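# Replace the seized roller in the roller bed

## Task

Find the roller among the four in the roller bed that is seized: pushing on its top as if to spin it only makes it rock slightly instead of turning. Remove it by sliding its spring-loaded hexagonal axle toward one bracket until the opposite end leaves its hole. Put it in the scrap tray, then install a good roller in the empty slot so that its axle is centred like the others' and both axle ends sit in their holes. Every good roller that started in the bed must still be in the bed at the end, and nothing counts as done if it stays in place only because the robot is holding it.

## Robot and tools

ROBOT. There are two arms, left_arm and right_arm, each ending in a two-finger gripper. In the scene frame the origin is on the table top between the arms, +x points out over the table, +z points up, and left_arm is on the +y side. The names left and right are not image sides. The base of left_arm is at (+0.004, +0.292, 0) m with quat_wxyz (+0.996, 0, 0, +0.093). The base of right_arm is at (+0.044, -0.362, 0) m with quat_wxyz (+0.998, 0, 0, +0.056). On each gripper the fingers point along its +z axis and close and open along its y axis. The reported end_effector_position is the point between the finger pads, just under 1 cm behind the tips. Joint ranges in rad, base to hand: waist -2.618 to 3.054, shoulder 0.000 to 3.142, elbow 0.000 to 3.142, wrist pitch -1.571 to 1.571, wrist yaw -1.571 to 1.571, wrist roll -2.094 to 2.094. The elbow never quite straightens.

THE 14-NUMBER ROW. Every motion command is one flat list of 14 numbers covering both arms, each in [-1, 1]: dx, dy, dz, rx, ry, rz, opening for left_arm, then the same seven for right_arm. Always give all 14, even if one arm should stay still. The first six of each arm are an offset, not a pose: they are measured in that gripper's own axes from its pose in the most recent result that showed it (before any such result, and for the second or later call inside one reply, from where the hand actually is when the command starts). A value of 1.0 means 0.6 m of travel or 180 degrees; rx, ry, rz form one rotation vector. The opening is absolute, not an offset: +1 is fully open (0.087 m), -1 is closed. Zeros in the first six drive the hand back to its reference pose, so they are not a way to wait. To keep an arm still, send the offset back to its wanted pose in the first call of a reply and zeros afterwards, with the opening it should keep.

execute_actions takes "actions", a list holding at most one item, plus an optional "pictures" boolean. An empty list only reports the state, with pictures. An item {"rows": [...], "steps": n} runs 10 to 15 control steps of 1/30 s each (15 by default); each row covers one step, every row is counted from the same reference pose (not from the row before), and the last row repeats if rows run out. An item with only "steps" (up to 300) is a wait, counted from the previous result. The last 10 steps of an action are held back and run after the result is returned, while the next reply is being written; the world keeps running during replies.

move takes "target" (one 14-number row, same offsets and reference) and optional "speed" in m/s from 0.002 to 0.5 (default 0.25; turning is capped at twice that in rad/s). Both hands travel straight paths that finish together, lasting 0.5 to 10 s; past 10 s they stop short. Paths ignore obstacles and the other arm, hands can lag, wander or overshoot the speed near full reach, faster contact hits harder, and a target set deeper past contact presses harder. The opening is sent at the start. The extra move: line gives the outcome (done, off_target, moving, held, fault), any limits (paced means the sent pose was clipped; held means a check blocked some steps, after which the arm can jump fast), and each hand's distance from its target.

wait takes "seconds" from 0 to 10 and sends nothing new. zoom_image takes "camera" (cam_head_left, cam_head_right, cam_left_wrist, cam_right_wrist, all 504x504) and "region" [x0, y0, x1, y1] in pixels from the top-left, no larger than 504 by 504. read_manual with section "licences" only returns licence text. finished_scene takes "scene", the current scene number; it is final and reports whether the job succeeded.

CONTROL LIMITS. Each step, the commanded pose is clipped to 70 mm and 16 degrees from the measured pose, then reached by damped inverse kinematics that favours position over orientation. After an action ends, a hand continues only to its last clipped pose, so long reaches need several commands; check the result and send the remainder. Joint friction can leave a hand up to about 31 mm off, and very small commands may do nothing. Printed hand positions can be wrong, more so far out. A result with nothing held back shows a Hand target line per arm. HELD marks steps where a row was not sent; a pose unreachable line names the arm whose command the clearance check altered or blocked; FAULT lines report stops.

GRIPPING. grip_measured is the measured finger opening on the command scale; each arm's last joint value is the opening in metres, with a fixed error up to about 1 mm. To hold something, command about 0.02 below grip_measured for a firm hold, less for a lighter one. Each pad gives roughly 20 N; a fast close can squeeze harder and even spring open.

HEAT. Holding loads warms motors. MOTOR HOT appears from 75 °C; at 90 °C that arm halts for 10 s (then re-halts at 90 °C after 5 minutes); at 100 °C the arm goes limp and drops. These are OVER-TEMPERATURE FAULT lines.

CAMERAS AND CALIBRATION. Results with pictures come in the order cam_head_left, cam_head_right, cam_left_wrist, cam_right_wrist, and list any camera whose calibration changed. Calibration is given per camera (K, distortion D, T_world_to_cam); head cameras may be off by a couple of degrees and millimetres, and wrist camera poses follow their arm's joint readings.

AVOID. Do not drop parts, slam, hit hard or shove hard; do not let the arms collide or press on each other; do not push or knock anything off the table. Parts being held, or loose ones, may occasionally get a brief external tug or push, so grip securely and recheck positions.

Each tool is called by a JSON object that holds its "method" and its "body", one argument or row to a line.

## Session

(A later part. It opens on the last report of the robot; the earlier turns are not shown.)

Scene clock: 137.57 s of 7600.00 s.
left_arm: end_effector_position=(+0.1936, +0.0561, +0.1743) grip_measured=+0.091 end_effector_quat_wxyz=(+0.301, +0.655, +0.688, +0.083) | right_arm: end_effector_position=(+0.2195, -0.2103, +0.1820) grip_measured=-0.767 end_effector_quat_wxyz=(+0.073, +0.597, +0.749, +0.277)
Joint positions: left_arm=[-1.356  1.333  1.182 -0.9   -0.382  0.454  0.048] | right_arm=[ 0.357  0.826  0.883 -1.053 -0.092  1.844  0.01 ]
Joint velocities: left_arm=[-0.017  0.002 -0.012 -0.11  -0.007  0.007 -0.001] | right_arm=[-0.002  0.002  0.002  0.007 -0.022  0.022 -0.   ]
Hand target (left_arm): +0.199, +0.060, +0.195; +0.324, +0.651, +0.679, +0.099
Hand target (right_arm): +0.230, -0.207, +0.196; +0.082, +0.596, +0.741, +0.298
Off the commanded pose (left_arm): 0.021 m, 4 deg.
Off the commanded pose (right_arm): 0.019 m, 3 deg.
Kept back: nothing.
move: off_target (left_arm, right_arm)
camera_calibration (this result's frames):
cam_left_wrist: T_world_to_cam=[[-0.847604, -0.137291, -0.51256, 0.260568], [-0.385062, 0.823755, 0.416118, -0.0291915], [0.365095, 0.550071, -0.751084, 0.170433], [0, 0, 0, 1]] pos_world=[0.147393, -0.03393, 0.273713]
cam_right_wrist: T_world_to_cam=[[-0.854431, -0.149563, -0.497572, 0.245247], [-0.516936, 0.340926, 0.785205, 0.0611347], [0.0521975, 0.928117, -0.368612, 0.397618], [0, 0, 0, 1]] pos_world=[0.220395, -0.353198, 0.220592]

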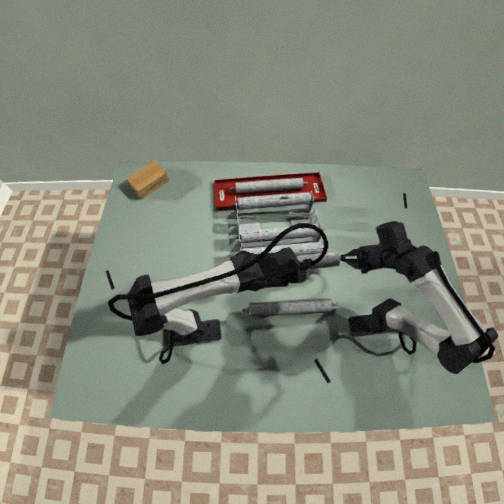

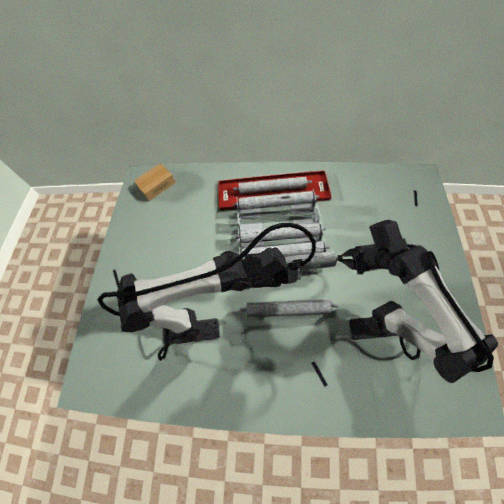

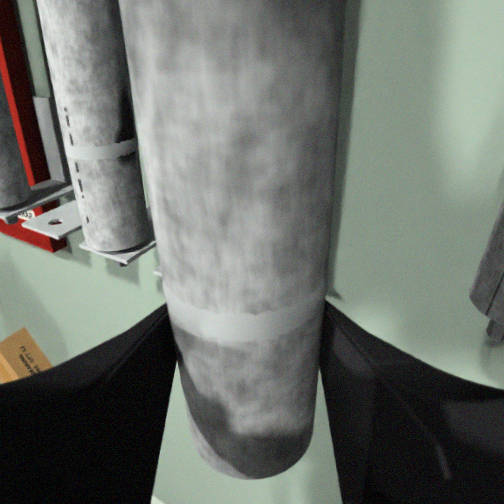

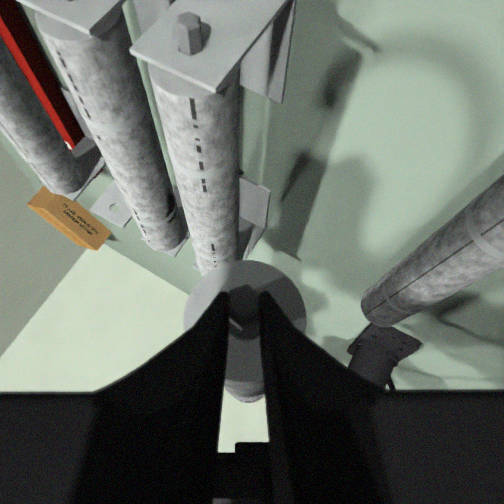

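{"method": "execute_actions", "body": {
  "actions": []
}}

Scene clock: 139.30 s of 7600.00 s.
left_arm: end_effector_position=(+0.1936, +0.0561, +0.1743) grip_measured=+0.091 end_effector_quat_wxyz=(+0.301, +0.655, +0.688, +0.083) | right_arm: end_effector_position=(+0.2194, -0.2102, +0.1820) grip_measured=-0.767 end_effector_quat_wxyz=(+0.073, +0.597, +0.749, +0.277)
Joint positions: left_arm=[-1.356  1.333  1.182 -0.9   -0.382  0.454  0.048] | right_arm=[ 0.357  0.826  0.883 -1.053 -0.093  1.844  0.01 ]
Joint velocities: left_arm=[-0.017  0.012 -0.017  0.007  0.037  0.007 -0.   ] | right_arm=[-0.017 -0.007  0.012  0.007 -0.007  0.022 -0.   ]
Hand target (left_arm): +0.199, +0.060, +0.195; +0.325, +0.651, +0.679, +0.099
Hand target (right_arm): +0.230, -0.207, +0.196; +0.082, +0.596, +0.741, +0.298
Off the commanded pose (left_arm): 0.021 m, 4 deg.
Off the commanded pose (right_arm): 0.019 m, 3 deg.
Kept back: nothing.
Steps of this call (steps 1 to 52: nothing new was sent). Readings (end_effector_position):
1: left_arm (+0.1936, +0.0561, +0.1743) | right_arm (+0.2195, -0.2103, +0.1820)
2: left_arm (+0.1936, +0.0561, +0.1743) | right_arm (+0.2194, -0.2102, +0.1820)
4: left_arm (+0.1936, +0.0561, +0.1743) | right_arm (+0.2194, -0.2102, +0.1820)
8: left_arm (+0.1936, +0.0561, +0.1743) | right_arm (+0.2194, -0.2102, +0.1820)
52: the state above
camera_calibration (this result's frames):
cam_left_wrist: T_world_to_cam=[[-0.847604, -0.137291, -0.51256, 0.260568], [-0.385062, 0.823755, 0.416118, -0.0291915], [0.365095, 0.550071, -0.751084, 0.170433], [0, 0, 0, 1]] pos_world=[0.147393, -0.03393, 0.273713]
cam_right_wrist: T_world_to_cam=[[-0.854473, -0.149598, -0.497491, 0.245217], [-0.516892, 0.340594, 0.785377, 0.0609714], [0.0519515, 0.928233, -0.368355, 0.397609], [0, 0, 0, 1]] pos_world=[0.22039, -0.353156, 0.220569]

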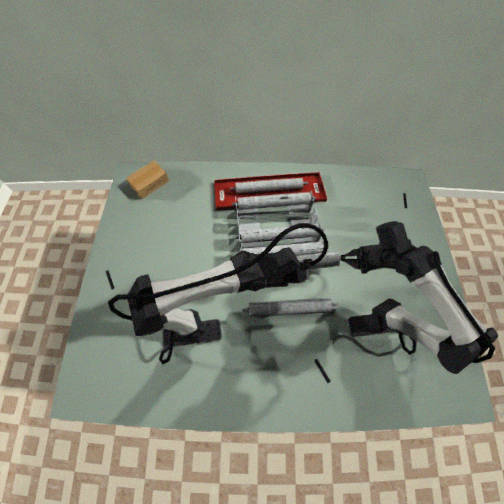

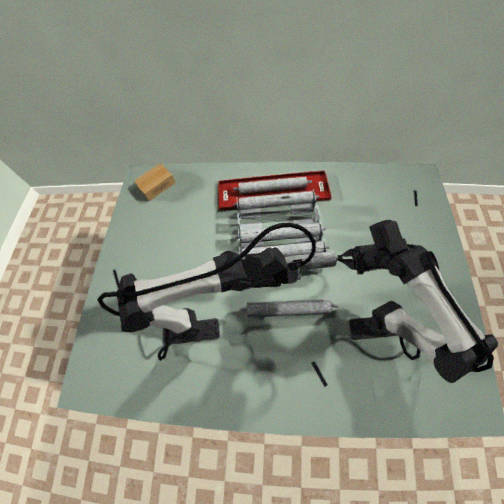

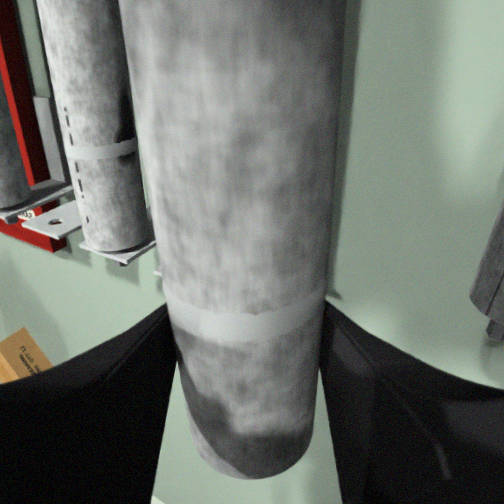

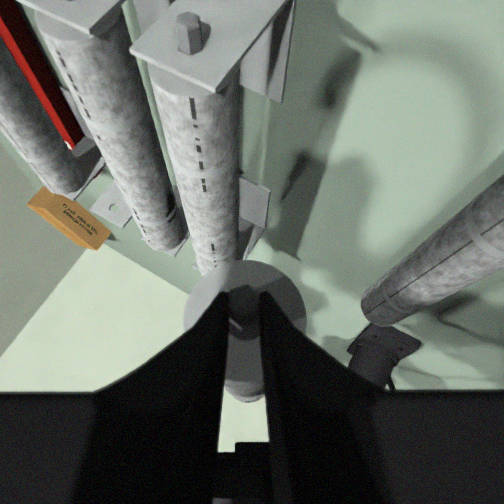

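{"method": "move", "body": {
  "target": [0.058,0.372,0.171,0.088,0.002,-0.033,0.03,-0.054,0.365,0.175,0,0,0,-0.85],
  "speed": 0.1
}}

Scene clock: 143.33 s of 7600.00 s.
left_arm: end_effector_position=(+0.4273, +0.0882, +0.1705) grip_measured=+0.091 end_effector_quat_wxyz=(+0.169, +0.659, +0.732, -0.032) | right_arm: end_effector_position=(+0.4528, -0.1813, +0.1886) grip_measured=-0.767 end_effector_quat_wxyz=(+0.070, +0.605, +0.751, +0.255)
Joint positions: left_arm=[-0.652  2.22   2.363 -1.4    0.15   0.978  0.048] | right_arm=[ 0.14   1.764  1.617 -0.919 -0.185  1.657  0.01 ]
Joint velocities: left_arm=[-0.012 -0.002 -0.007  0.051  0.066  0.007  0.   ] | right_arm=[-0.027  0.007 -0.012  0.066 -0.007  0.007  0.   ]
Hand target (left_arm): +0.438, +0.088, +0.190; +0.204, +0.655, +0.727, -0.019
Hand target (right_arm): +0.460, -0.178, +0.201; +0.073, +0.597, +0.749, +0.277
Off the commanded pose (left_arm): 0.027 m, 5 deg.
Off the commanded pose (right_arm): 0.013 m, 3 deg.
Kept back: nothing.
move: off_target (left_arm, right_arm)
camera_calibration (this result's frames):
cam_left_wrist: T_world_to_cam=[[-0.973707, -0.137373, -0.181723, 0.458622], [-0.214895, 0.818621, 0.532616, -0.0562243], [0.0755953, 0.557663, -0.826618, 0.200544], [0, 0, 0, 1]] pos_world=[0.419321, -0.00280755, 0.279062]
cam_right_wrist: T_world_to_cam=[[-0.873445, -0.153591, -0.462065, 0.453414], [-0.484412, 0.37034, 0.792586, 0.155913], [0.049387, 0.91611, -0.397873, 0.365607], [0, 0, 0, 1]] pos_world=[0.453502, -0.323037, 0.231398]

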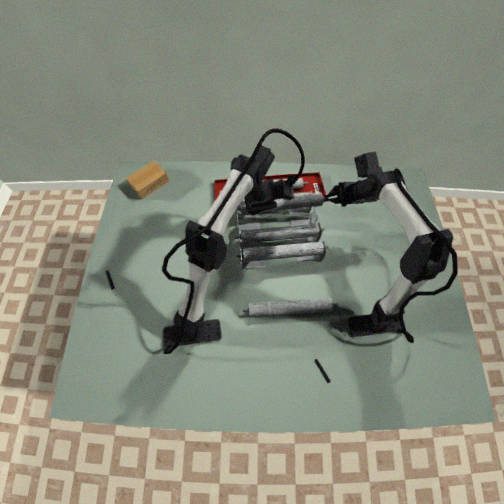

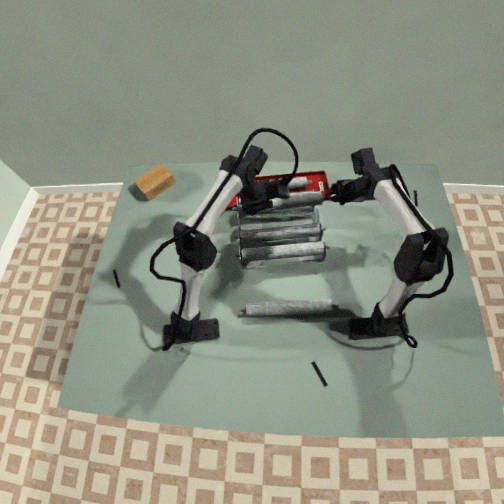

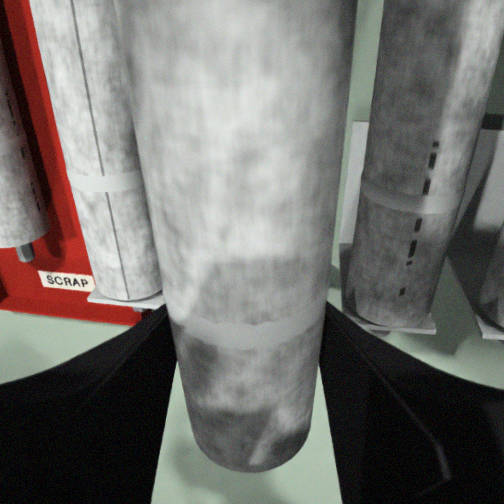

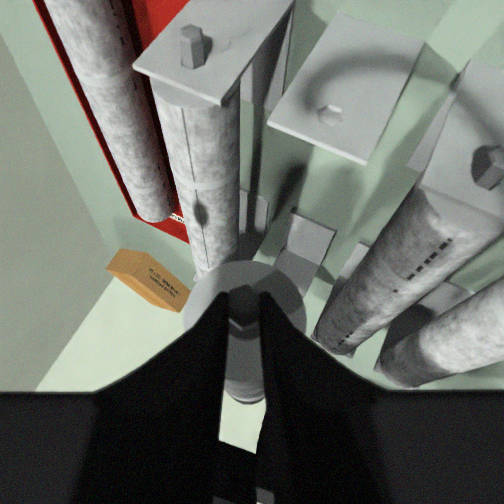

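{"method": "move", "body": {
  "target": [0.0095,0.028,0.047,-0.025,0,0.007,0.03,-0.0175,-0.019,0.098,-0.025,0,-0.006,-0.85],
  "speed": 0.04
}}

Scene clock: 146.23 s of 7600.00 s.
left_arm: end_effector_position=(+0.4376, +0.0875, +0.1194) grip_measured=+0.091 end_effector_quat_wxyz=(+0.156, +0.659, +0.735, -0.024) | right_arm: end_effector_position=(+0.4647, -0.1813, +0.1303) grip_measured=-0.767 end_effector_quat_wxyz=(+0.091, +0.603, +0.746, +0.269)
Joint positions: left_arm=[-0.652  2.226  2.166 -1.221  0.127  0.978  0.048] | right_arm=[ 0.14   1.776  1.38  -0.622 -0.168  1.66   0.01 ]
Joint velocities: left_arm=[-0.007  0.017 -0.007  0.007 -0.11  -0.037 -0.001] | right_arm=[ 0.012 -0.022  0.012  0.037 -0.007  0.007  0.001]
Hand target (left_arm): +0.448, +0.088, +0.146; +0.195, +0.660, +0.726, -0.002
Hand target (right_arm): +0.470, -0.175, +0.131; +0.097, +0.595, +0.746, +0.283
Off the commanded pose (left_arm): 0.028 m, 5 deg.
Off the commanded pose (right_arm): 0.008 m, 2 deg.
Kept back: nothing.
move: off_target (left_arm)
camera_calibration (this result's frames):
cam_left_wrist: T_world_to_cam=[[-0.974907, -0.138165, -0.174549, 0.459019], [-0.213631, 0.801145, 0.559043, -0.0283484], [0.0625987, 0.582304, -0.810558, 0.159555], [0, 0, 0, 1]] pos_world=[0.431457, -0.00677825, 0.225298]
cam_right_wrist: T_world_to_cam=[[-0.851342, -0.14477, -0.504241, 0.433668], [-0.518615, 0.377162, 0.767325, 0.228235], [0.0790948, 0.914762, -0.396174, 0.327527], [0, 0, 0, 1]] pos_world=[0.46166, -0.322908, 0.173301]

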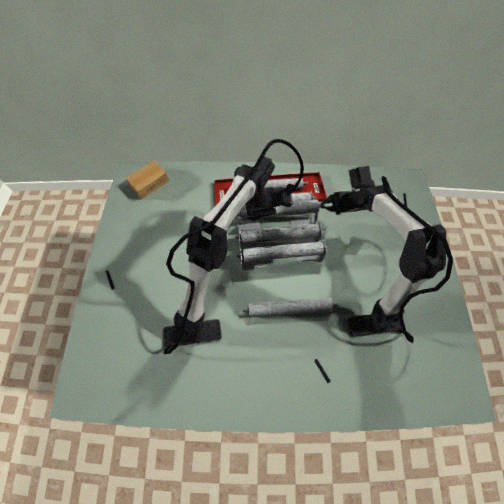

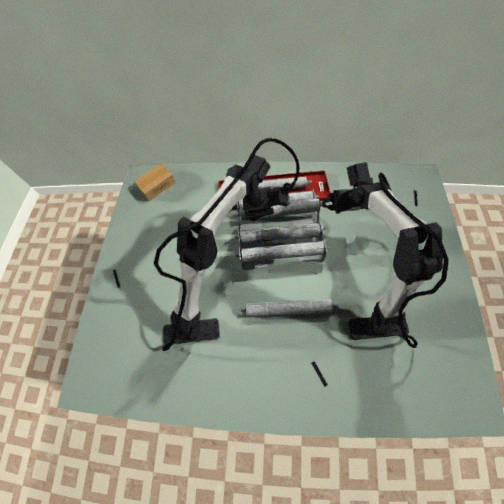

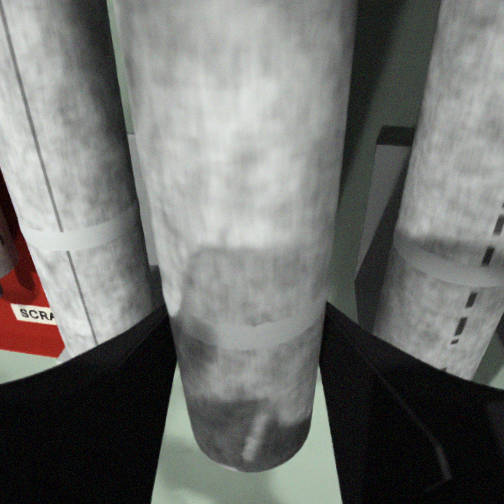

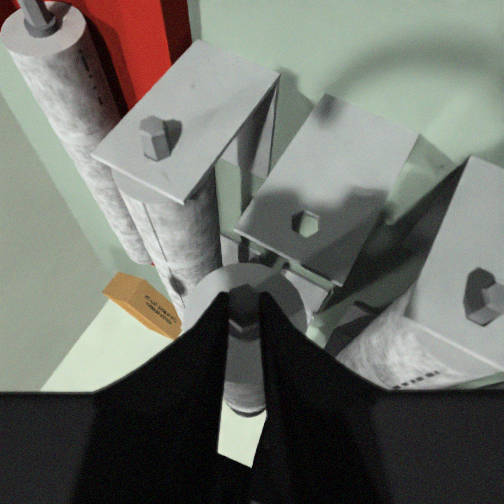

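{"method": "execute_actions", "body": {
  "actions": [
    {"rows":[[-0.012,0.024,-0.032,-0.027,0,0.007,0.03,0,0,0.01,-0.01,0,0,-0.85],[-0.011,0.024,-0.028,-0.027,0,0.007,0.03,0,-0.004,0.016,-0.01,0,0,-0.85],[-0.01,0.023,-0.024,-0.027,0,0.007,0.03,0,-0.007,0.022,-0.01,0,0,-0.85],[-0.009,0.022,-0.02,-0.027,0,0.007,0.03,0,-0.01,0.028,-0.01,0,0,-0.85],[-0.008,0.022,-0.017,-0.027,0,0.007,0.03,0,-0.013,0.034,-0.01,0,0,-0.85],[-0.006,0.021,-0.013,-0.027,0,0.007,0.03,0,-0.016,0.04,-0.01,0,0,-0.85],[-0.005,0.02,-0.009,-0.027,0,0.007,0.03,-0.002,-0.02,0.047,-0.01,0,0,-0.85]],"steps":15}
  ]
}}

{"method": "wait", "body": {
  "seconds": 0.5
}}

Scene clock: 147.40 s of 7600.00 s.
left_arm: end_effector_position=(+0.4371, +0.0873, +0.1177) grip_measured=+0.090 end_effector_quat_wxyz=(+0.152, +0.662, +0.734, -0.019) | right_arm: end_effector_position=(+0.4633, -0.1819, +0.1175) grip_measured=-0.767 end_effector_quat_wxyz=(+0.091, +0.607, +0.742, +0.270)
Joint positions: left_arm=[-0.657  2.226  2.159 -1.216  0.114  0.98   0.048] | right_arm=[ 0.14   1.776  1.326 -0.566 -0.166  1.671  0.01 ]
Joint velocities: left_arm=[-0.056  0.007 -0.159  0.022 -0.095 -0.051 -0.   ] | right_arm=[ 0.012 -0.002 -0.359  0.315 -0.037  0.066  0.   ]
Steps of this call (steps 1 to 30: nothing new was sent; steps 31 to 35: the first 5 steps of this action). Readings (end_effector_position):
31: left_arm (+0.4382, +0.0876, +0.1196) | right_arm (+0.4650, -0.1814, +0.1292)
32: left_arm (+0.4384, +0.0880, +0.1196) | right_arm (+0.4651, -0.1814, +0.1273)
34: left_arm (+0.4379, +0.0875, +0.1190) | right_arm (+0.4641, -0.1817, +0.1208)
35: the state above

Scene clock: 148.23 s of 7600.00 s.
left_arm: end_effector_position=(+0.4376, +0.0884, +0.1040) grip_measured=+0.090 end_effector_quat_wxyz=(+0.147, +0.661, +0.735, -0.013) | right_arm: end_effector_position=(+0.4643, -0.1804, +0.1072) grip_measured=-0.767 end_effector_quat_wxyz=(+0.097, +0.607, +0.740, +0.275)
Joint positions: left_arm=[-0.66   2.226  2.105 -1.17   0.1    0.976  0.048] | right_arm=[ 0.145  1.778  1.278 -0.498 -0.158  1.679  0.01 ]
Joint velocities: left_arm=[-0.002  0.007 -0.007 -0.037 -0.066  0.007  0.001] | right_arm=[-0.007  0.002 -0.027 -0.007  0.037  0.022 -0.001]
Hand target (left_arm): +0.448, +0.088, +0.128; +0.183, +0.659, +0.729, +0.008
Hand target (right_arm): +0.468, -0.176, +0.100; +0.100, +0.602, +0.741, +0.280
Off the commanded pose (left_arm): 0.026 m, 5 deg.
Off the commanded pose (right_arm): 0.009 m, 1 deg.
Kept back: nothing.
Steps of this call (steps 1 to 10: the last 10 steps of your previous action; steps 11 to 25: nothing new was sent). Readings (end_effector_position):
1: left_arm (+0.4364, +0.0873, +0.1155) | right_arm (+0.4623, -0.1817, +0.1144)
2: left_arm (+0.4355, +0.0876, +0.1124) | right_arm (+0.4614, -0.1817, +0.1113)
4: left_arm (+0.4341, +0.0883, +0.1065) | right_arm (+0.4601, -0.1805, +0.1067)
8: left_arm (+0.4355, +0.0890, +0.1036) | right_arm (+0.4619, -0.1797, +0.1070)
25: the state above
camera_calibration (this result's frames):
cam_left_wrist: T_world_to_cam=[[-0.974434, -0.133949, -0.18038, 0.456514], [-0.215429, 0.784997, 0.580836, -0.020553], [0.0637951, 0.604845, -0.793784, 0.142288], [0, 0, 0, 1]] pos_world=[0.431337, -0.00877871, 0.20723]
cam_right_wrist: T_world_to_cam=[[-0.844924, -0.128929, -0.519116, 0.423276], [-0.525591, 0.380276, 0.761015, 0.249952], [0.0992904, 0.915843, -0.389068, 0.30766], [0, 0, 0, 1]] pos_world=[0.458461, -0.322246, 0.149213]

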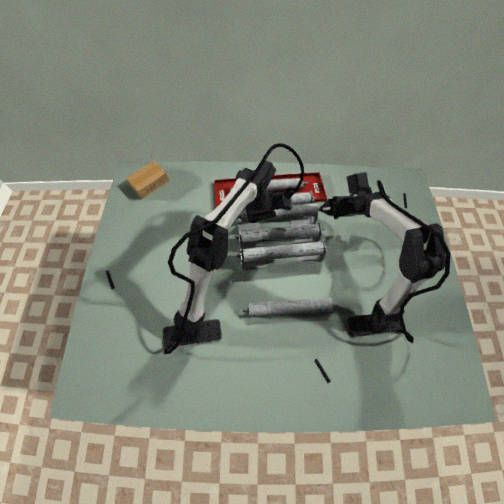

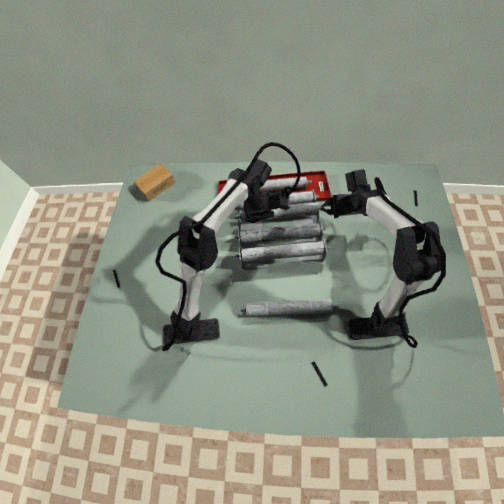

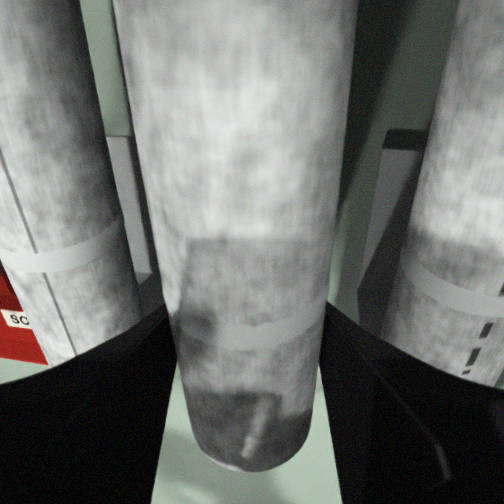

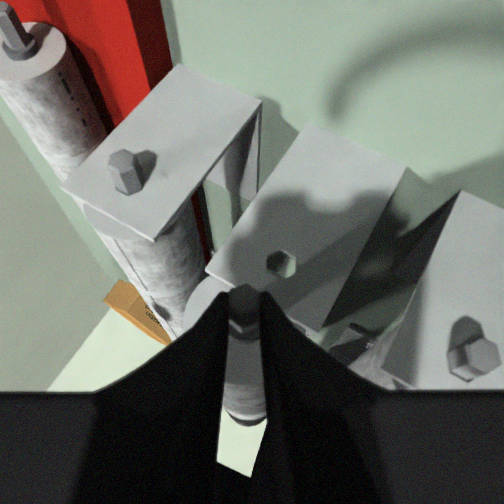

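{"method": "execute_actions", "body": {
  "actions": [
    {"rows":[[-0.011,0.023,-0.035,-0.027,0,0.007,0.03,-0.02,0,0,0,0,0,-0.85],[-0.011,0.023,-0.035,-0.027,0,0.007,0.03,-0.035,0,-0.005,0,0,0,-0.85],[-0.011,0.023,-0.035,-0.027,0,0.007,0.03,-0.05,0,-0.01,0,-0.01,0,-0.85],[-0.011,0.023,-0.035,-0.027,0,0.007,0.03,-0.065,0,-0.013,0,-0.02,0,-0.85],[-0.011,0.023,-0.035,-0.027,0,0.007,0.03,-0.08,0,-0.017,0,-0.03,0,-0.85],[-0.011,0.023,-0.035,-0.027,0,0.007,0.03,-0.095,0,-0.02,0,-0.04,0,-0.85],[-0.011,0.023,-0.035,-0.027,0,0.007,0.03,-0.105,0,-0.023,0,-0.05,0,-0.85]],"steps":15}
  ]
}}

{"method": "wait", "body": {
  "seconds": 0.5
}}

Scene clock: 149.30 s of 7600.00 s.
left_arm: end_effector_position=(+0.4378, +0.0877, +0.1044) grip_measured=+0.090 end_effector_quat_wxyz=(+0.146, +0.663, +0.734, -0.008) | right_arm: end_effector_position=(+0.4639, -0.1870, +0.1075) grip_measured=-0.767 end_effector_quat_wxyz=(+0.090, +0.601, +0.743, +0.279)
Joint positions: left_arm=[-0.666  2.226  2.105 -1.168  0.088  0.977  0.048] | right_arm=[ 0.119  1.778  1.278 -0.505 -0.192  1.648  0.01 ]
Joint velocities: left_arm=[-0.027 -0.007 -0.017 -0.051 -0.022 -0.007 -0.   ] | right_arm=[-0.139  0.012 -0.007 -0.095 -0.066 -0.168 -0.   ]
Steps of this call (steps 1 to 27: nothing new was sent; steps 28 to 32: the first 5 steps of this action). Readings (end_effector_position):
28: left_arm (+0.4378, +0.0886, +0.1041) | right_arm (+0.4643, -0.1809, +0.1071)
29: left_arm (+0.4377, +0.0884, +0.1041) | right_arm (+0.4641, -0.1819, +0.1073)
31: left_arm (+0.4376, +0.0877, +0.1043) | right_arm (+0.4638, -0.1849, +0.1077)
32: the state above

Scene clock: 150.13 s of 7600.00 s.
left_arm: end_effector_position=(+0.4380, +0.0877, +0.1044) grip_measured=+0.090 end_effector_quat_wxyz=(+0.146, +0.663, +0.734, -0.007) | right_arm: end_effector_position=(+0.4655, -0.2034, +0.1069) grip_measured=-0.767 end_effector_quat_wxyz=(+0.100, +0.603, +0.745, +0.268)
Joint positions: left_arm=[-0.666  2.226  2.105 -1.168  0.086  0.977  0.048] | right_arm=[ 0.086  1.771  1.278 -0.523 -0.181  1.612  0.01 ]
Joint velocities: left_arm=[-0.012 -0.022 -0.002 -0.022 -0.007  0.037  0.   ] | right_arm=[-0.012 -0.002 -0.012  0.051 -0.007  0.095  0.   ]
Hand target (left_arm): +0.447, +0.089, +0.128; +0.175, +0.662, +0.729, +0.019
Hand target (right_arm): +0.471, -0.243, +0.106; +0.151, +0.626, +0.731, +0.227
Off the commanded pose (left_arm): 0.026 m, 5 deg.
Off the commanded pose (right_arm): 0.042 m, 8 deg.
Kept back: nothing.
Steps of this call (steps 1 to 10: the last 10 steps of your previous action; steps 11 to 25: nothing new was sent). Readings (end_effector_position):
1: left_arm (+0.4380, +0.0877, +0.1044) | right_arm (+0.4641, -0.1895, +0.1071)
2: left_arm (+0.4379, +0.0876, +0.1044) | right_arm (+0.4645, -0.1925, +0.1071)
4: left_arm (+0.4379, +0.0876, +0.1044) | right_arm (+0.4650, -0.1983, +0.1071)
8: left_arm (+0.4380, +0.0877, +0.1044) | right_arm (+0.4656, -0.2032, +0.1070)
25: the state above
camera_calibration (this result's frames):
cam_left_wrist: T_world_to_cam=[[-0.973304, -0.128994, -0.189842, 0.456887], [-0.21788, 0.77933, 0.587514, -0.0192575], [0.0721633, 0.613193, -0.78663, 0.137826], [0, 0, 0, 1]] pos_world=[0.430548, -0.0105699, 0.206468]
cam_right_wrist: T_world_to_cam=[[-0.845016, -0.144987, -0.514711, 0.417554], [-0.526982, 0.389166, 0.755539, 0.262593], [0.0907649, 0.909686, -0.405257, 0.332879], [0, 0, 0, 1]] pos_world=[0.461007, -0.344468, 0.151422]

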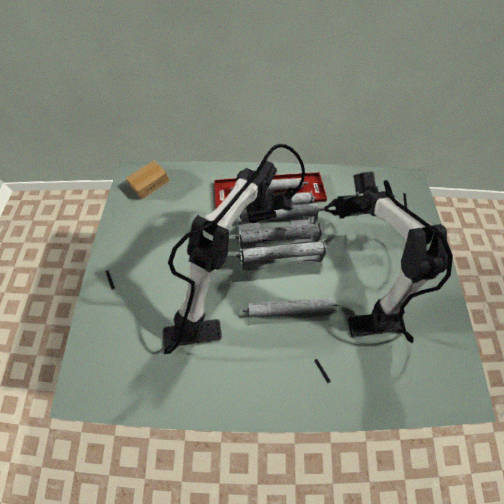

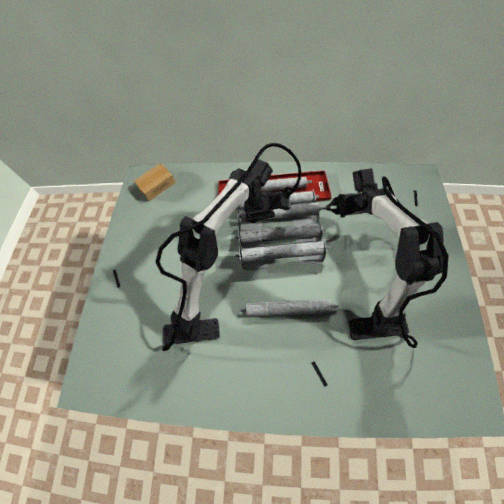

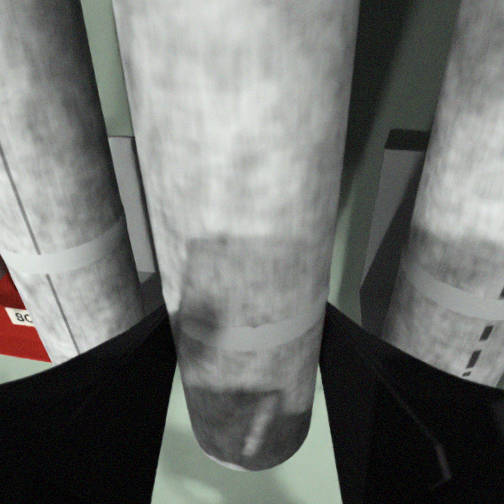

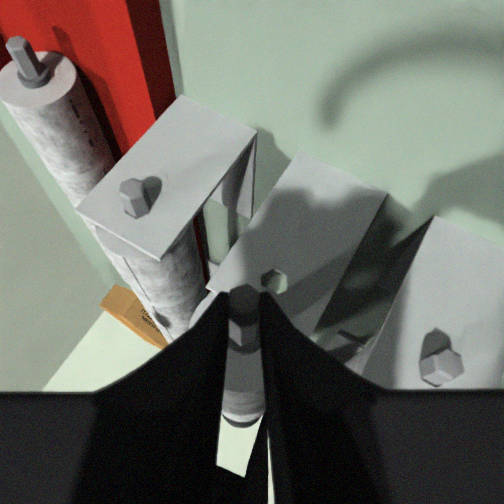

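{"method": "execute_actions", "body": {
  "actions": [
    {"rows":[[-0.01,0.023,-0.032,-0.025,0,0.005,0.03,-0.07,0,-0.016,0,-0.045,0,-0.85],[-0.009,0.022,-0.028,-0.025,0,0.005,0.03,-0.07,0,-0.016,0,-0.045,0,-0.85],[-0.008,0.022,-0.024,-0.025,0,0.005,0.03,-0.07,0,-0.016,0,-0.045,0,-0.85],[-0.007,0.021,-0.02,-0.025,0,0.005,0.03,-0.07,0,-0.016,0,-0.045,0,-0.85],[-0.006,0.02,-0.016,-0.025,0,0.005,0.03,-0.07,0,-0.016,0,-0.045,0,-0.85]],"steps":15}
  ]
}}

{"method": "wait", "body": {
  "seconds": 0.5
}}

Scene clock: 150.83 s of 7600.00 s.
left_arm: end_effector_position=(+0.4385, +0.0877, +0.1033) grip_measured=+0.090 end_effector_quat_wxyz=(+0.146, +0.664, +0.733, -0.003) | right_arm: end_effector_position=(+0.4650, -0.2037, +0.1067) grip_measured=-0.767 end_effector_quat_wxyz=(+0.101, +0.599, +0.748, +0.268)
Joint positions: left_arm=[-0.669  2.226  2.1   -1.161  0.077  0.978  0.048] | right_arm=[ 0.085  1.771  1.278 -0.523 -0.183  1.6    0.01 ]
Joint velocities: left_arm=[-0.002 -0.007 -0.144  0.183 -0.007  0.051  0.001] | right_arm=[-0.012  0.002  0.017  0.037 -0.066 -0.051 -0.   ]
Steps of this call (steps 1 to 16: nothing new was sent; steps 17 to 21: the first 5 steps of this action). Readings (end_effector_position):
17: left_arm (+0.4379, +0.0876, +0.1044) | right_arm (+0.4654, -0.2036, +0.1068)
18: left_arm (+0.4380, +0.0876, +0.1045) | right_arm (+0.4652, -0.2036, +0.1067)
20: left_arm (+0.4383, +0.0876, +0.1042) | right_arm (+0.4651, -0.2036, +0.1067)
21: the state above

Scene clock: 151.67 s of 7600.00 s.
left_arm: end_effector_position=(+0.4394, +0.0880, +0.0985) grip_measured=+0.090 end_effector_quat_wxyz=(+0.146, +0.664, +0.734, -0.000) | right_arm: end_effector_position=(+0.4645, -0.2032, +0.1072) grip_measured=-0.767 end_effector_quat_wxyz=(+0.101, +0.595, +0.750, +0.269)
Joint positions: left_arm=[-0.669  2.226  2.08  -1.141  0.072  0.977  0.048] | right_arm=[ 0.085  1.769  1.278 -0.523 -0.187  1.592  0.01 ]
Joint velocities: left_arm=[-0.012  0.007 -0.002  0.007 -0.007 -0.007 -0.001] | right_arm=[-0.002 -0.002 -0.007  0.022  0.007  0.066 -0.   ]
Hand target (left_arm): +0.448, +0.088, +0.117; +0.172, +0.662, +0.729, +0.022
Hand target (right_arm): +0.470, -0.245, +0.107; +0.149, +0.620, +0.736, +0.225
Off the commanded pose (left_arm): 0.020 m, 4 deg.
Off the commanded pose (right_arm): 0.043 m, 8 deg.
Kept back: nothing.
Steps of this call (steps 1 to 10: the last 10 steps of your previous action; steps 11 to 25: nothing new was sent). Readings (end_effector_position):
1: left_arm (+0.4386, +0.0877, +0.1021) | right_arm (+0.4649, -0.2035, +0.1067)
2: left_arm (+0.4386, +0.0878, +0.1009) | right_arm (+0.4648, -0.2034, +0.1068)
4: left_arm (+0.4389, +0.0879, +0.0991) | right_arm (+0.4647, -0.2032, +0.1068)
8: left_arm (+0.4392, +0.0880, +0.0987) | right_arm (+0.4646, -0.2032, +0.1073)
25: the state above
camera_calibration (this result's frames):
cam_left_wrist: T_world_to_cam=[[-0.971688, -0.127653, -0.198815, 0.457285], [-0.223095, 0.772775, 0.594178, -0.0135581], [0.077791, 0.62171, -0.779375, 0.128964], [0, 0, 0, 1]] pos_world=[0.431281, -0.0113274, 0.199483]
cam_right_wrist: T_world_to_cam=[[-0.839662, -0.162547, -0.518215, 0.411202], [-0.537744, 0.382617, 0.751289, 0.265863], [0.0761583, 0.909496, -0.408678, 0.340079], [0, 0, 0, 1]] pos_world=[0.462337, -0.344184, 0.152334]

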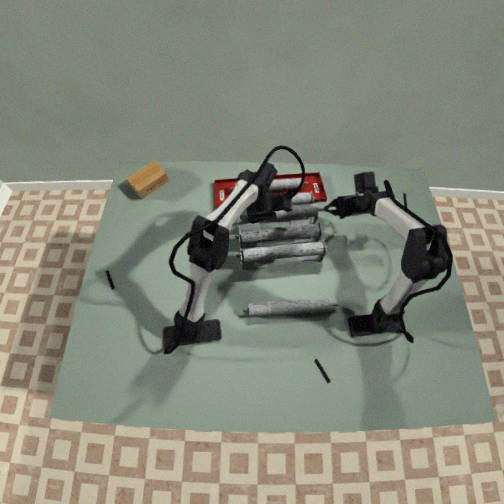

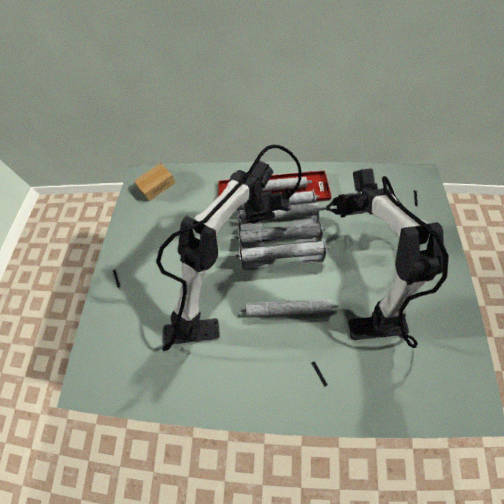

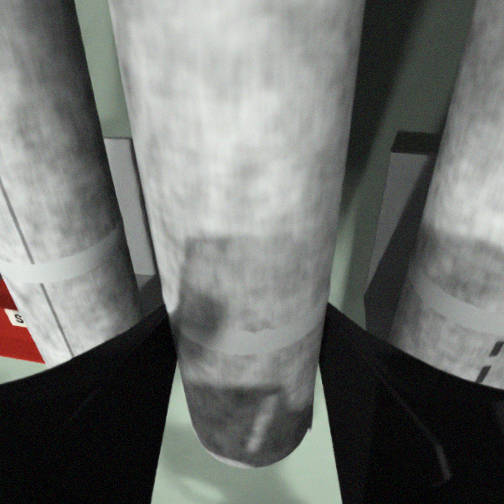

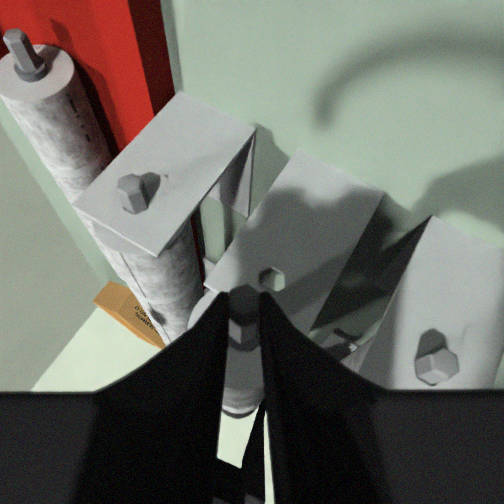

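{"method": "execute_actions", "body": {
  "actions": [
    {"rows":[[-0.006,0.017,-0.022,-0.022,0,0.005,0.03,-0.07,0,-0.016,0,-0.045,0.01,-0.85],[-0.005,0.014,-0.018,-0.022,0,0.005,0.03,-0.07,0,-0.016,0,-0.045,0.01,-0.85],[-0.004,0.011,-0.014,-0.022,0,0.005,0.03,-0.07,0,-0.016,0,-0.045,0.01,-0.85],[-0.003,0.008,-0.01,-0.022,0,0.005,0.03,-0.07,0,-0.016,0,-0.045,0.01,-0.85],[-0.002,0.006,-0.005,-0.022,0,0.005,0.03,-0.07,0,-0.016,0,-0.045,0.01,-0.85]],"steps":15}
  ]
}}

{"method": "wait", "body": {
  "seconds": 0.5
}}

Scene clock: 152.50 s of 7600.00 s.
left_arm: end_effector_position=(+0.4392, +0.0885, +0.0895) grip_measured=+0.090 end_effector_quat_wxyz=(+0.145, +0.663, +0.735, +0.004) | right_arm: end_effector_position=(+0.4643, -0.2027, +0.1084) grip_measured=-0.768 end_effector_quat_wxyz=(+0.100, +0.595, +0.750, +0.271)
Joint positions: left_arm=[-0.672  2.221  2.035 -1.101  0.063  0.973  0.048] | right_arm=[ 0.085  1.767  1.278 -0.523 -0.19   1.593  0.01 ]
Joint velocities: left_arm=[-0.022 -0.051 -0.505  0.535 -0.11  -0.095 -0.001] | right_arm=[-0.007 -0.046 -0.002 -0.022 -0.066  0.037 -0.001]
Steps of this call (steps 1 to 20: nothing new was sent; steps 21 to 25: the first 5 steps of this action). Readings (end_effector_position):
21: left_arm (+0.4393, +0.0882, +0.0981) | right_arm (+0.4645, -0.2032, +0.1072)
22: left_arm (+0.4391, +0.0882, +0.0970) | right_arm (+0.4645, -0.2032, +0.1072)
24: left_arm (+0.4393, +0.0885, +0.0928) | right_arm (+0.4644, -0.2029, +0.1080)
25: the state above

Scene clock: 153.33 s of 7600.00 s.
left_arm: end_effector_position=(+0.4405, +0.0887, +0.0794) grip_measured=+0.090 end_effector_quat_wxyz=(+0.146, +0.661, +0.736, +0.008) | right_arm: end_effector_position=(+0.4637, -0.2017, +0.1098) grip_measured=-0.769 end_effector_quat_wxyz=(+0.099, +0.591, +0.752, +0.274)
Joint positions: left_arm=[-0.673  2.219  1.991 -1.053  0.054  0.967  0.048] | right_arm=[ 0.085  1.764  1.278 -0.523 -0.197  1.587  0.01 ]
Joint velocities: left_arm=[ 0.002  0.007 -0.002 -0.095  0.022 -0.007  0.001] | right_arm=[ 0.007 -0.002  0.007  0.081  0.051 -0.051  0.   ]
Hand target (left_arm): +0.442, +0.088, +0.102; +0.168, +0.663, +0.729, +0.026
Hand target (right_arm): +0.469, -0.244, +0.108; +0.146, +0.624, +0.733, +0.228
Off the commanded pose (left_arm): 0.023 m, 3 deg.
Off the commanded pose (right_arm): 0.045 m, 9 deg.
Kept back: nothing.
Steps of this call (steps 1 to 10: the last 10 steps of your previous action; steps 11 to 25: nothing new was sent). Readings (end_effector_position):
1: left_arm (+0.4392, +0.0886, +0.0864) | right_arm (+0.4642, -0.2024, +0.1088)
2: left_arm (+0.4394, +0.0886, +0.0839) | right_arm (+0.4640, -0.2022, +0.1093)
4: left_arm (+0.4400, +0.0886, +0.0807) | right_arm (+0.4638, -0.2019, +0.1097)
8: left_arm (+0.4404, +0.0886, +0.0795) | right_arm (+0.4637, -0.2017, +0.1098)
25: the state above
camera_calibration (this result's frames):
cam_left_wrist: T_world_to_cam=[[-0.967993, -0.135619, -0.211182, 0.454645], [-0.23793, 0.763656, 0.600182, 0.00442069], [0.0798737, 0.631218, -0.771481, 0.111164], [0, 0, 0, 1]] pos_world=[0.432266, -0.0118861, 0.179121]
cam_right_wrist: T_world_to_cam=[[-0.835587, -0.167184, -0.523301, 0.409803], [-0.544977, 0.372333, 0.751244, 0.264153], [0.0692461, 0.912917, -0.402228, 0.343037], [0, 0, 0, 1]] pos_world=[0.462629, -0.343005, 0.153986]

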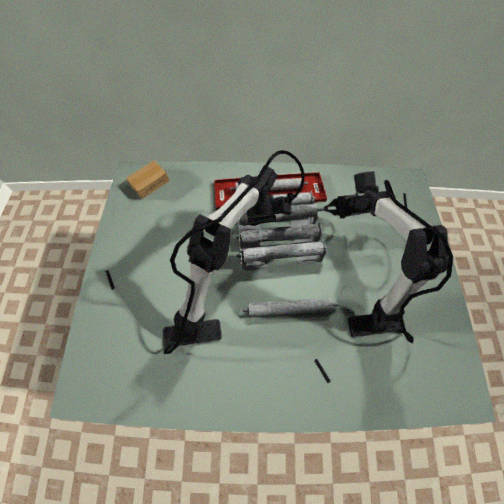

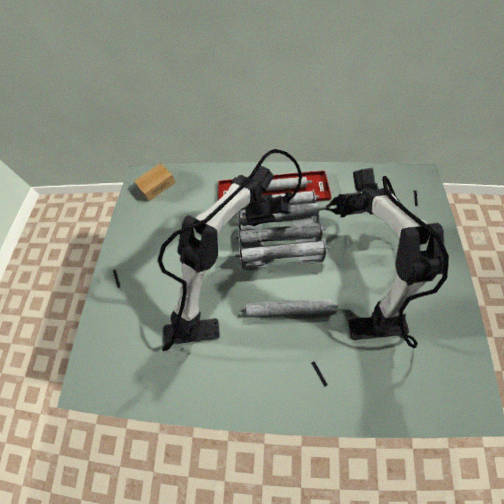

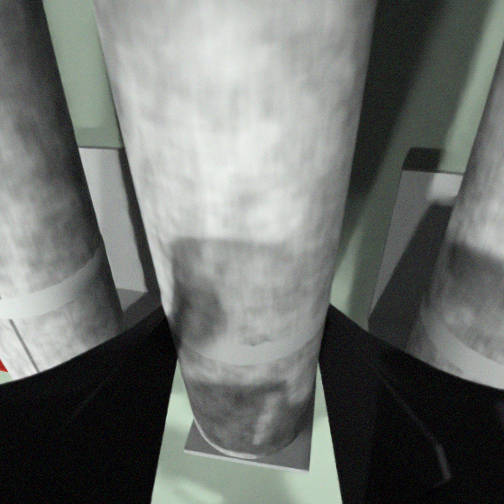

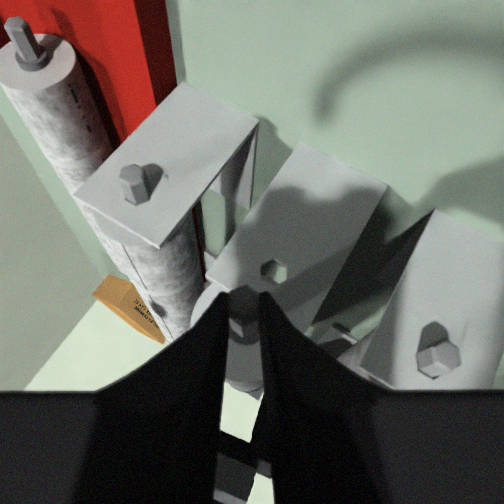

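{"method": "execute_actions", "body": {
  "actions": [
    {"rows":[[-0.008,0.011,-0.036,-0.018,0,0.004,0.03,-0.06,0,-0.014,0,-0.04,0.01,-0.85],[-0.008,0.011,-0.036,-0.018,0,0.004,0.03,-0.05,0,-0.012,0,-0.035,0.01,-0.85],[-0.008,0.011,-0.036,-0.018,0,0.004,0.03,-0.04,0,-0.01,0,-0.03,0.01,-0.85],[-0.008,0.011,-0.036,-0.018,0,0.004,0.03,-0.03,0,-0.007,0,-0.02,0.01,-0.85],[-0.008,0.011,-0.036,-0.018,0,0.004,0.03,-0.02,0,-0.005,0,-0.015,0.01,-0.85],[-0.009,0.012,-0.04,-0.018,0,0.004,0.03,-0.02,0,-0.005,0,-0.015,0.01,-0.85],[-0.01,0.013,-0.044,-0.018,0,0.004,0.03,-0.02,0,-0.005,0,-0.015,0.01,-0.85],[-0.011,0.014,-0.048,-0.018,0,0.004,0.03,-0.02,0,-0.005,0,-0.015,0.01,-0.85],[-0.011,0.014,-0.052,-0.018,0,0.004,0.03,-0.02,0,-0.005,0,-0.015,0.01,-0.85],[-0.012,0.015,-0.055,-0.018,0,0.004,0.03,-0.02,0,-0.005,0,-0.015,0.01,-0.85]],"steps":15}
  ]
}}

{"method": "wait", "body": {
  "seconds": 0.5
}}

Scene clock: 154.67 s of 7600.00 s.
left_arm: end_effector_position=(+0.4404, +0.0886, +0.0795) grip_measured=+0.090 end_effector_quat_wxyz=(+0.146, +0.661, +0.736, +0.011) | right_arm: end_effector_position=(+0.4633, -0.2002, +0.1105) grip_measured=-0.769 end_effector_quat_wxyz=(+0.096, +0.591, +0.752, +0.276)
Joint positions: left_arm=[-0.676  2.219  1.991 -1.053  0.048  0.966  0.048] | right_arm=[ 0.085  1.764  1.278 -0.523 -0.204  1.59   0.01 ]
Joint velocities: left_arm=[-0.012 -0.002  0.012 -0.081  0.007  0.11   0.   ] | right_arm=[ 0.022 -0.007 -0.002 -0.022 -0.081  0.022  0.   ]
Steps of this call (steps 1 to 35: nothing new was sent; steps 36 to 40: the first 5 steps of this action). Readings (end_effector_position):
36: left_arm (+0.4405, +0.0886, +0.0794) | right_arm (+0.4636, -0.2015, +0.1099)
37: left_arm (+0.4405, +0.0887, +0.0794) | right_arm (+0.4637, -0.2014, +0.1100)
39: left_arm (+0.4404, +0.0886, +0.0795) | right_arm (+0.4635, -0.2009, +0.1103)
40: the state above

Scene clock: 155.50 s of 7600.00 s.
left_arm: end_effector_position=(+0.4376, +0.0884, +0.0828) grip_measured=+0.090 end_effector_quat_wxyz=(+0.141, +0.662, +0.736, +0.010) | right_arm: end_effector_position=(+0.4596, -0.1943, +0.1104) grip_measured=-0.769 end_effector_quat_wxyz=(+0.087, +0.590, +0.753, +0.277)
Joint positions: left_arm=[-0.679  2.219  2.005 -1.078  0.047  0.966  0.048] | right_arm=[ 0.097  1.764  1.278 -0.53  -0.213  1.601  0.01 ]
Joint velocities: left_arm=[ 0.002 -0.007 -0.012  0.007  0.007  0.007  0.   ] | right_arm=[-0.007 -0.012 -0.017 -0.022 -0.037 -0.007 -0.   ]
Hand target (left_arm): +0.442, +0.089, +0.114; +0.166, +0.660, +0.732, +0.030
Hand target (right_arm): +0.465, -0.214, +0.110; +0.112, +0.609, +0.740, +0.261
Off the commanded pose (left_arm): 0.032 m, 4 deg.
Off the commanded pose (right_arm): 0.021 m, 4 deg.
Kept back: nothing.
Steps of this call (steps 1 to 10: the last 10 steps of your previous action; steps 11 to 25: nothing new was sent). Readings (end_effector_position):
1: left_arm (+0.4404, +0.0887, +0.0795) | right_arm (+0.4629, -0.1991, +0.1106)
2: left_arm (+0.4401, +0.0887, +0.0795) | right_arm (+0.4624, -0.1979, +0.1107)
4: left_arm (+0.4391, +0.0886, +0.0793) | right_arm (+0.4612, -0.1958, +0.1106)
8: left_arm (+0.4380, +0.0884, +0.0820) | right_arm (+0.4598, -0.1944, +0.1104)
25: the state above
camera_calibration (this result's frames):
cam_left_wrist: T_world_to_cam=[[-0.969555, -0.130867, -0.206972, 0.452481], [-0.232358, 0.758435, 0.608922, -0.000787763], [0.0772874, 0.638475, -0.765752, 0.114264], [0, 0, 0, 1]] pos_world=[0.429691, -0.0131427, 0.181629]
cam_right_wrist: T_world_to_cam=[[-0.841132, -0.165451, -0.514901, 0.409856], [-0.538031, 0.352714, 0.765582, 0.250171], [0.0549465, 0.920988, -0.385697, 0.343048], [0, 0, 0, 1]] pos_world=[0.460493, -0.33637, 0.151821]

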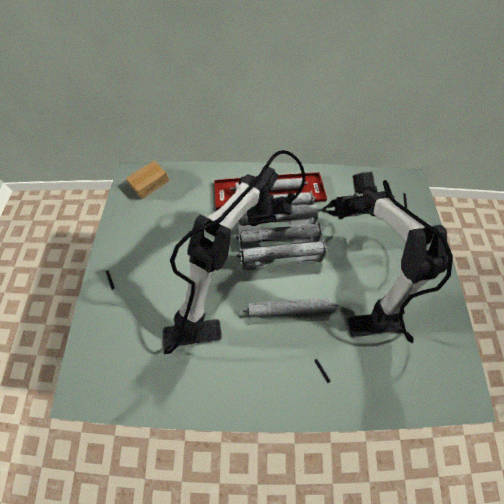

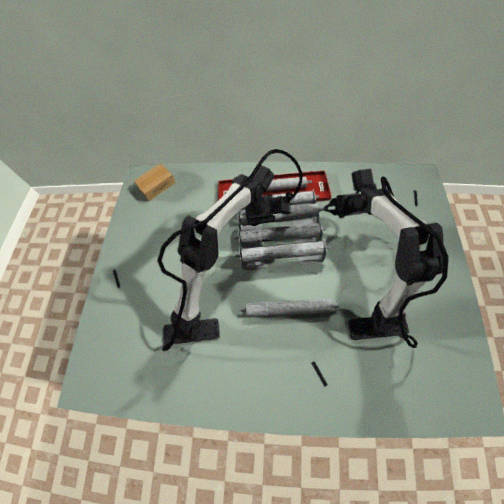

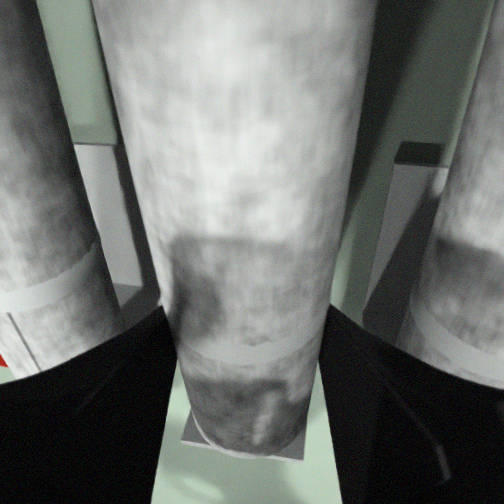

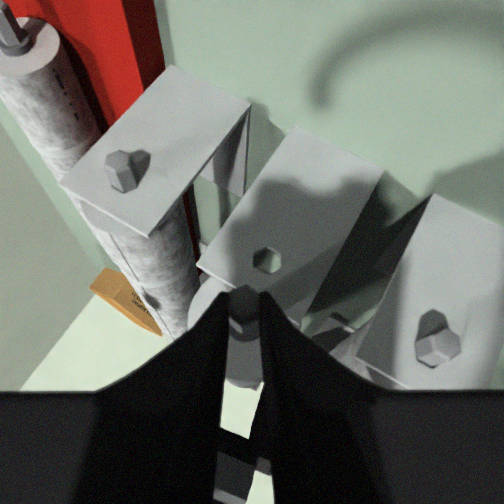

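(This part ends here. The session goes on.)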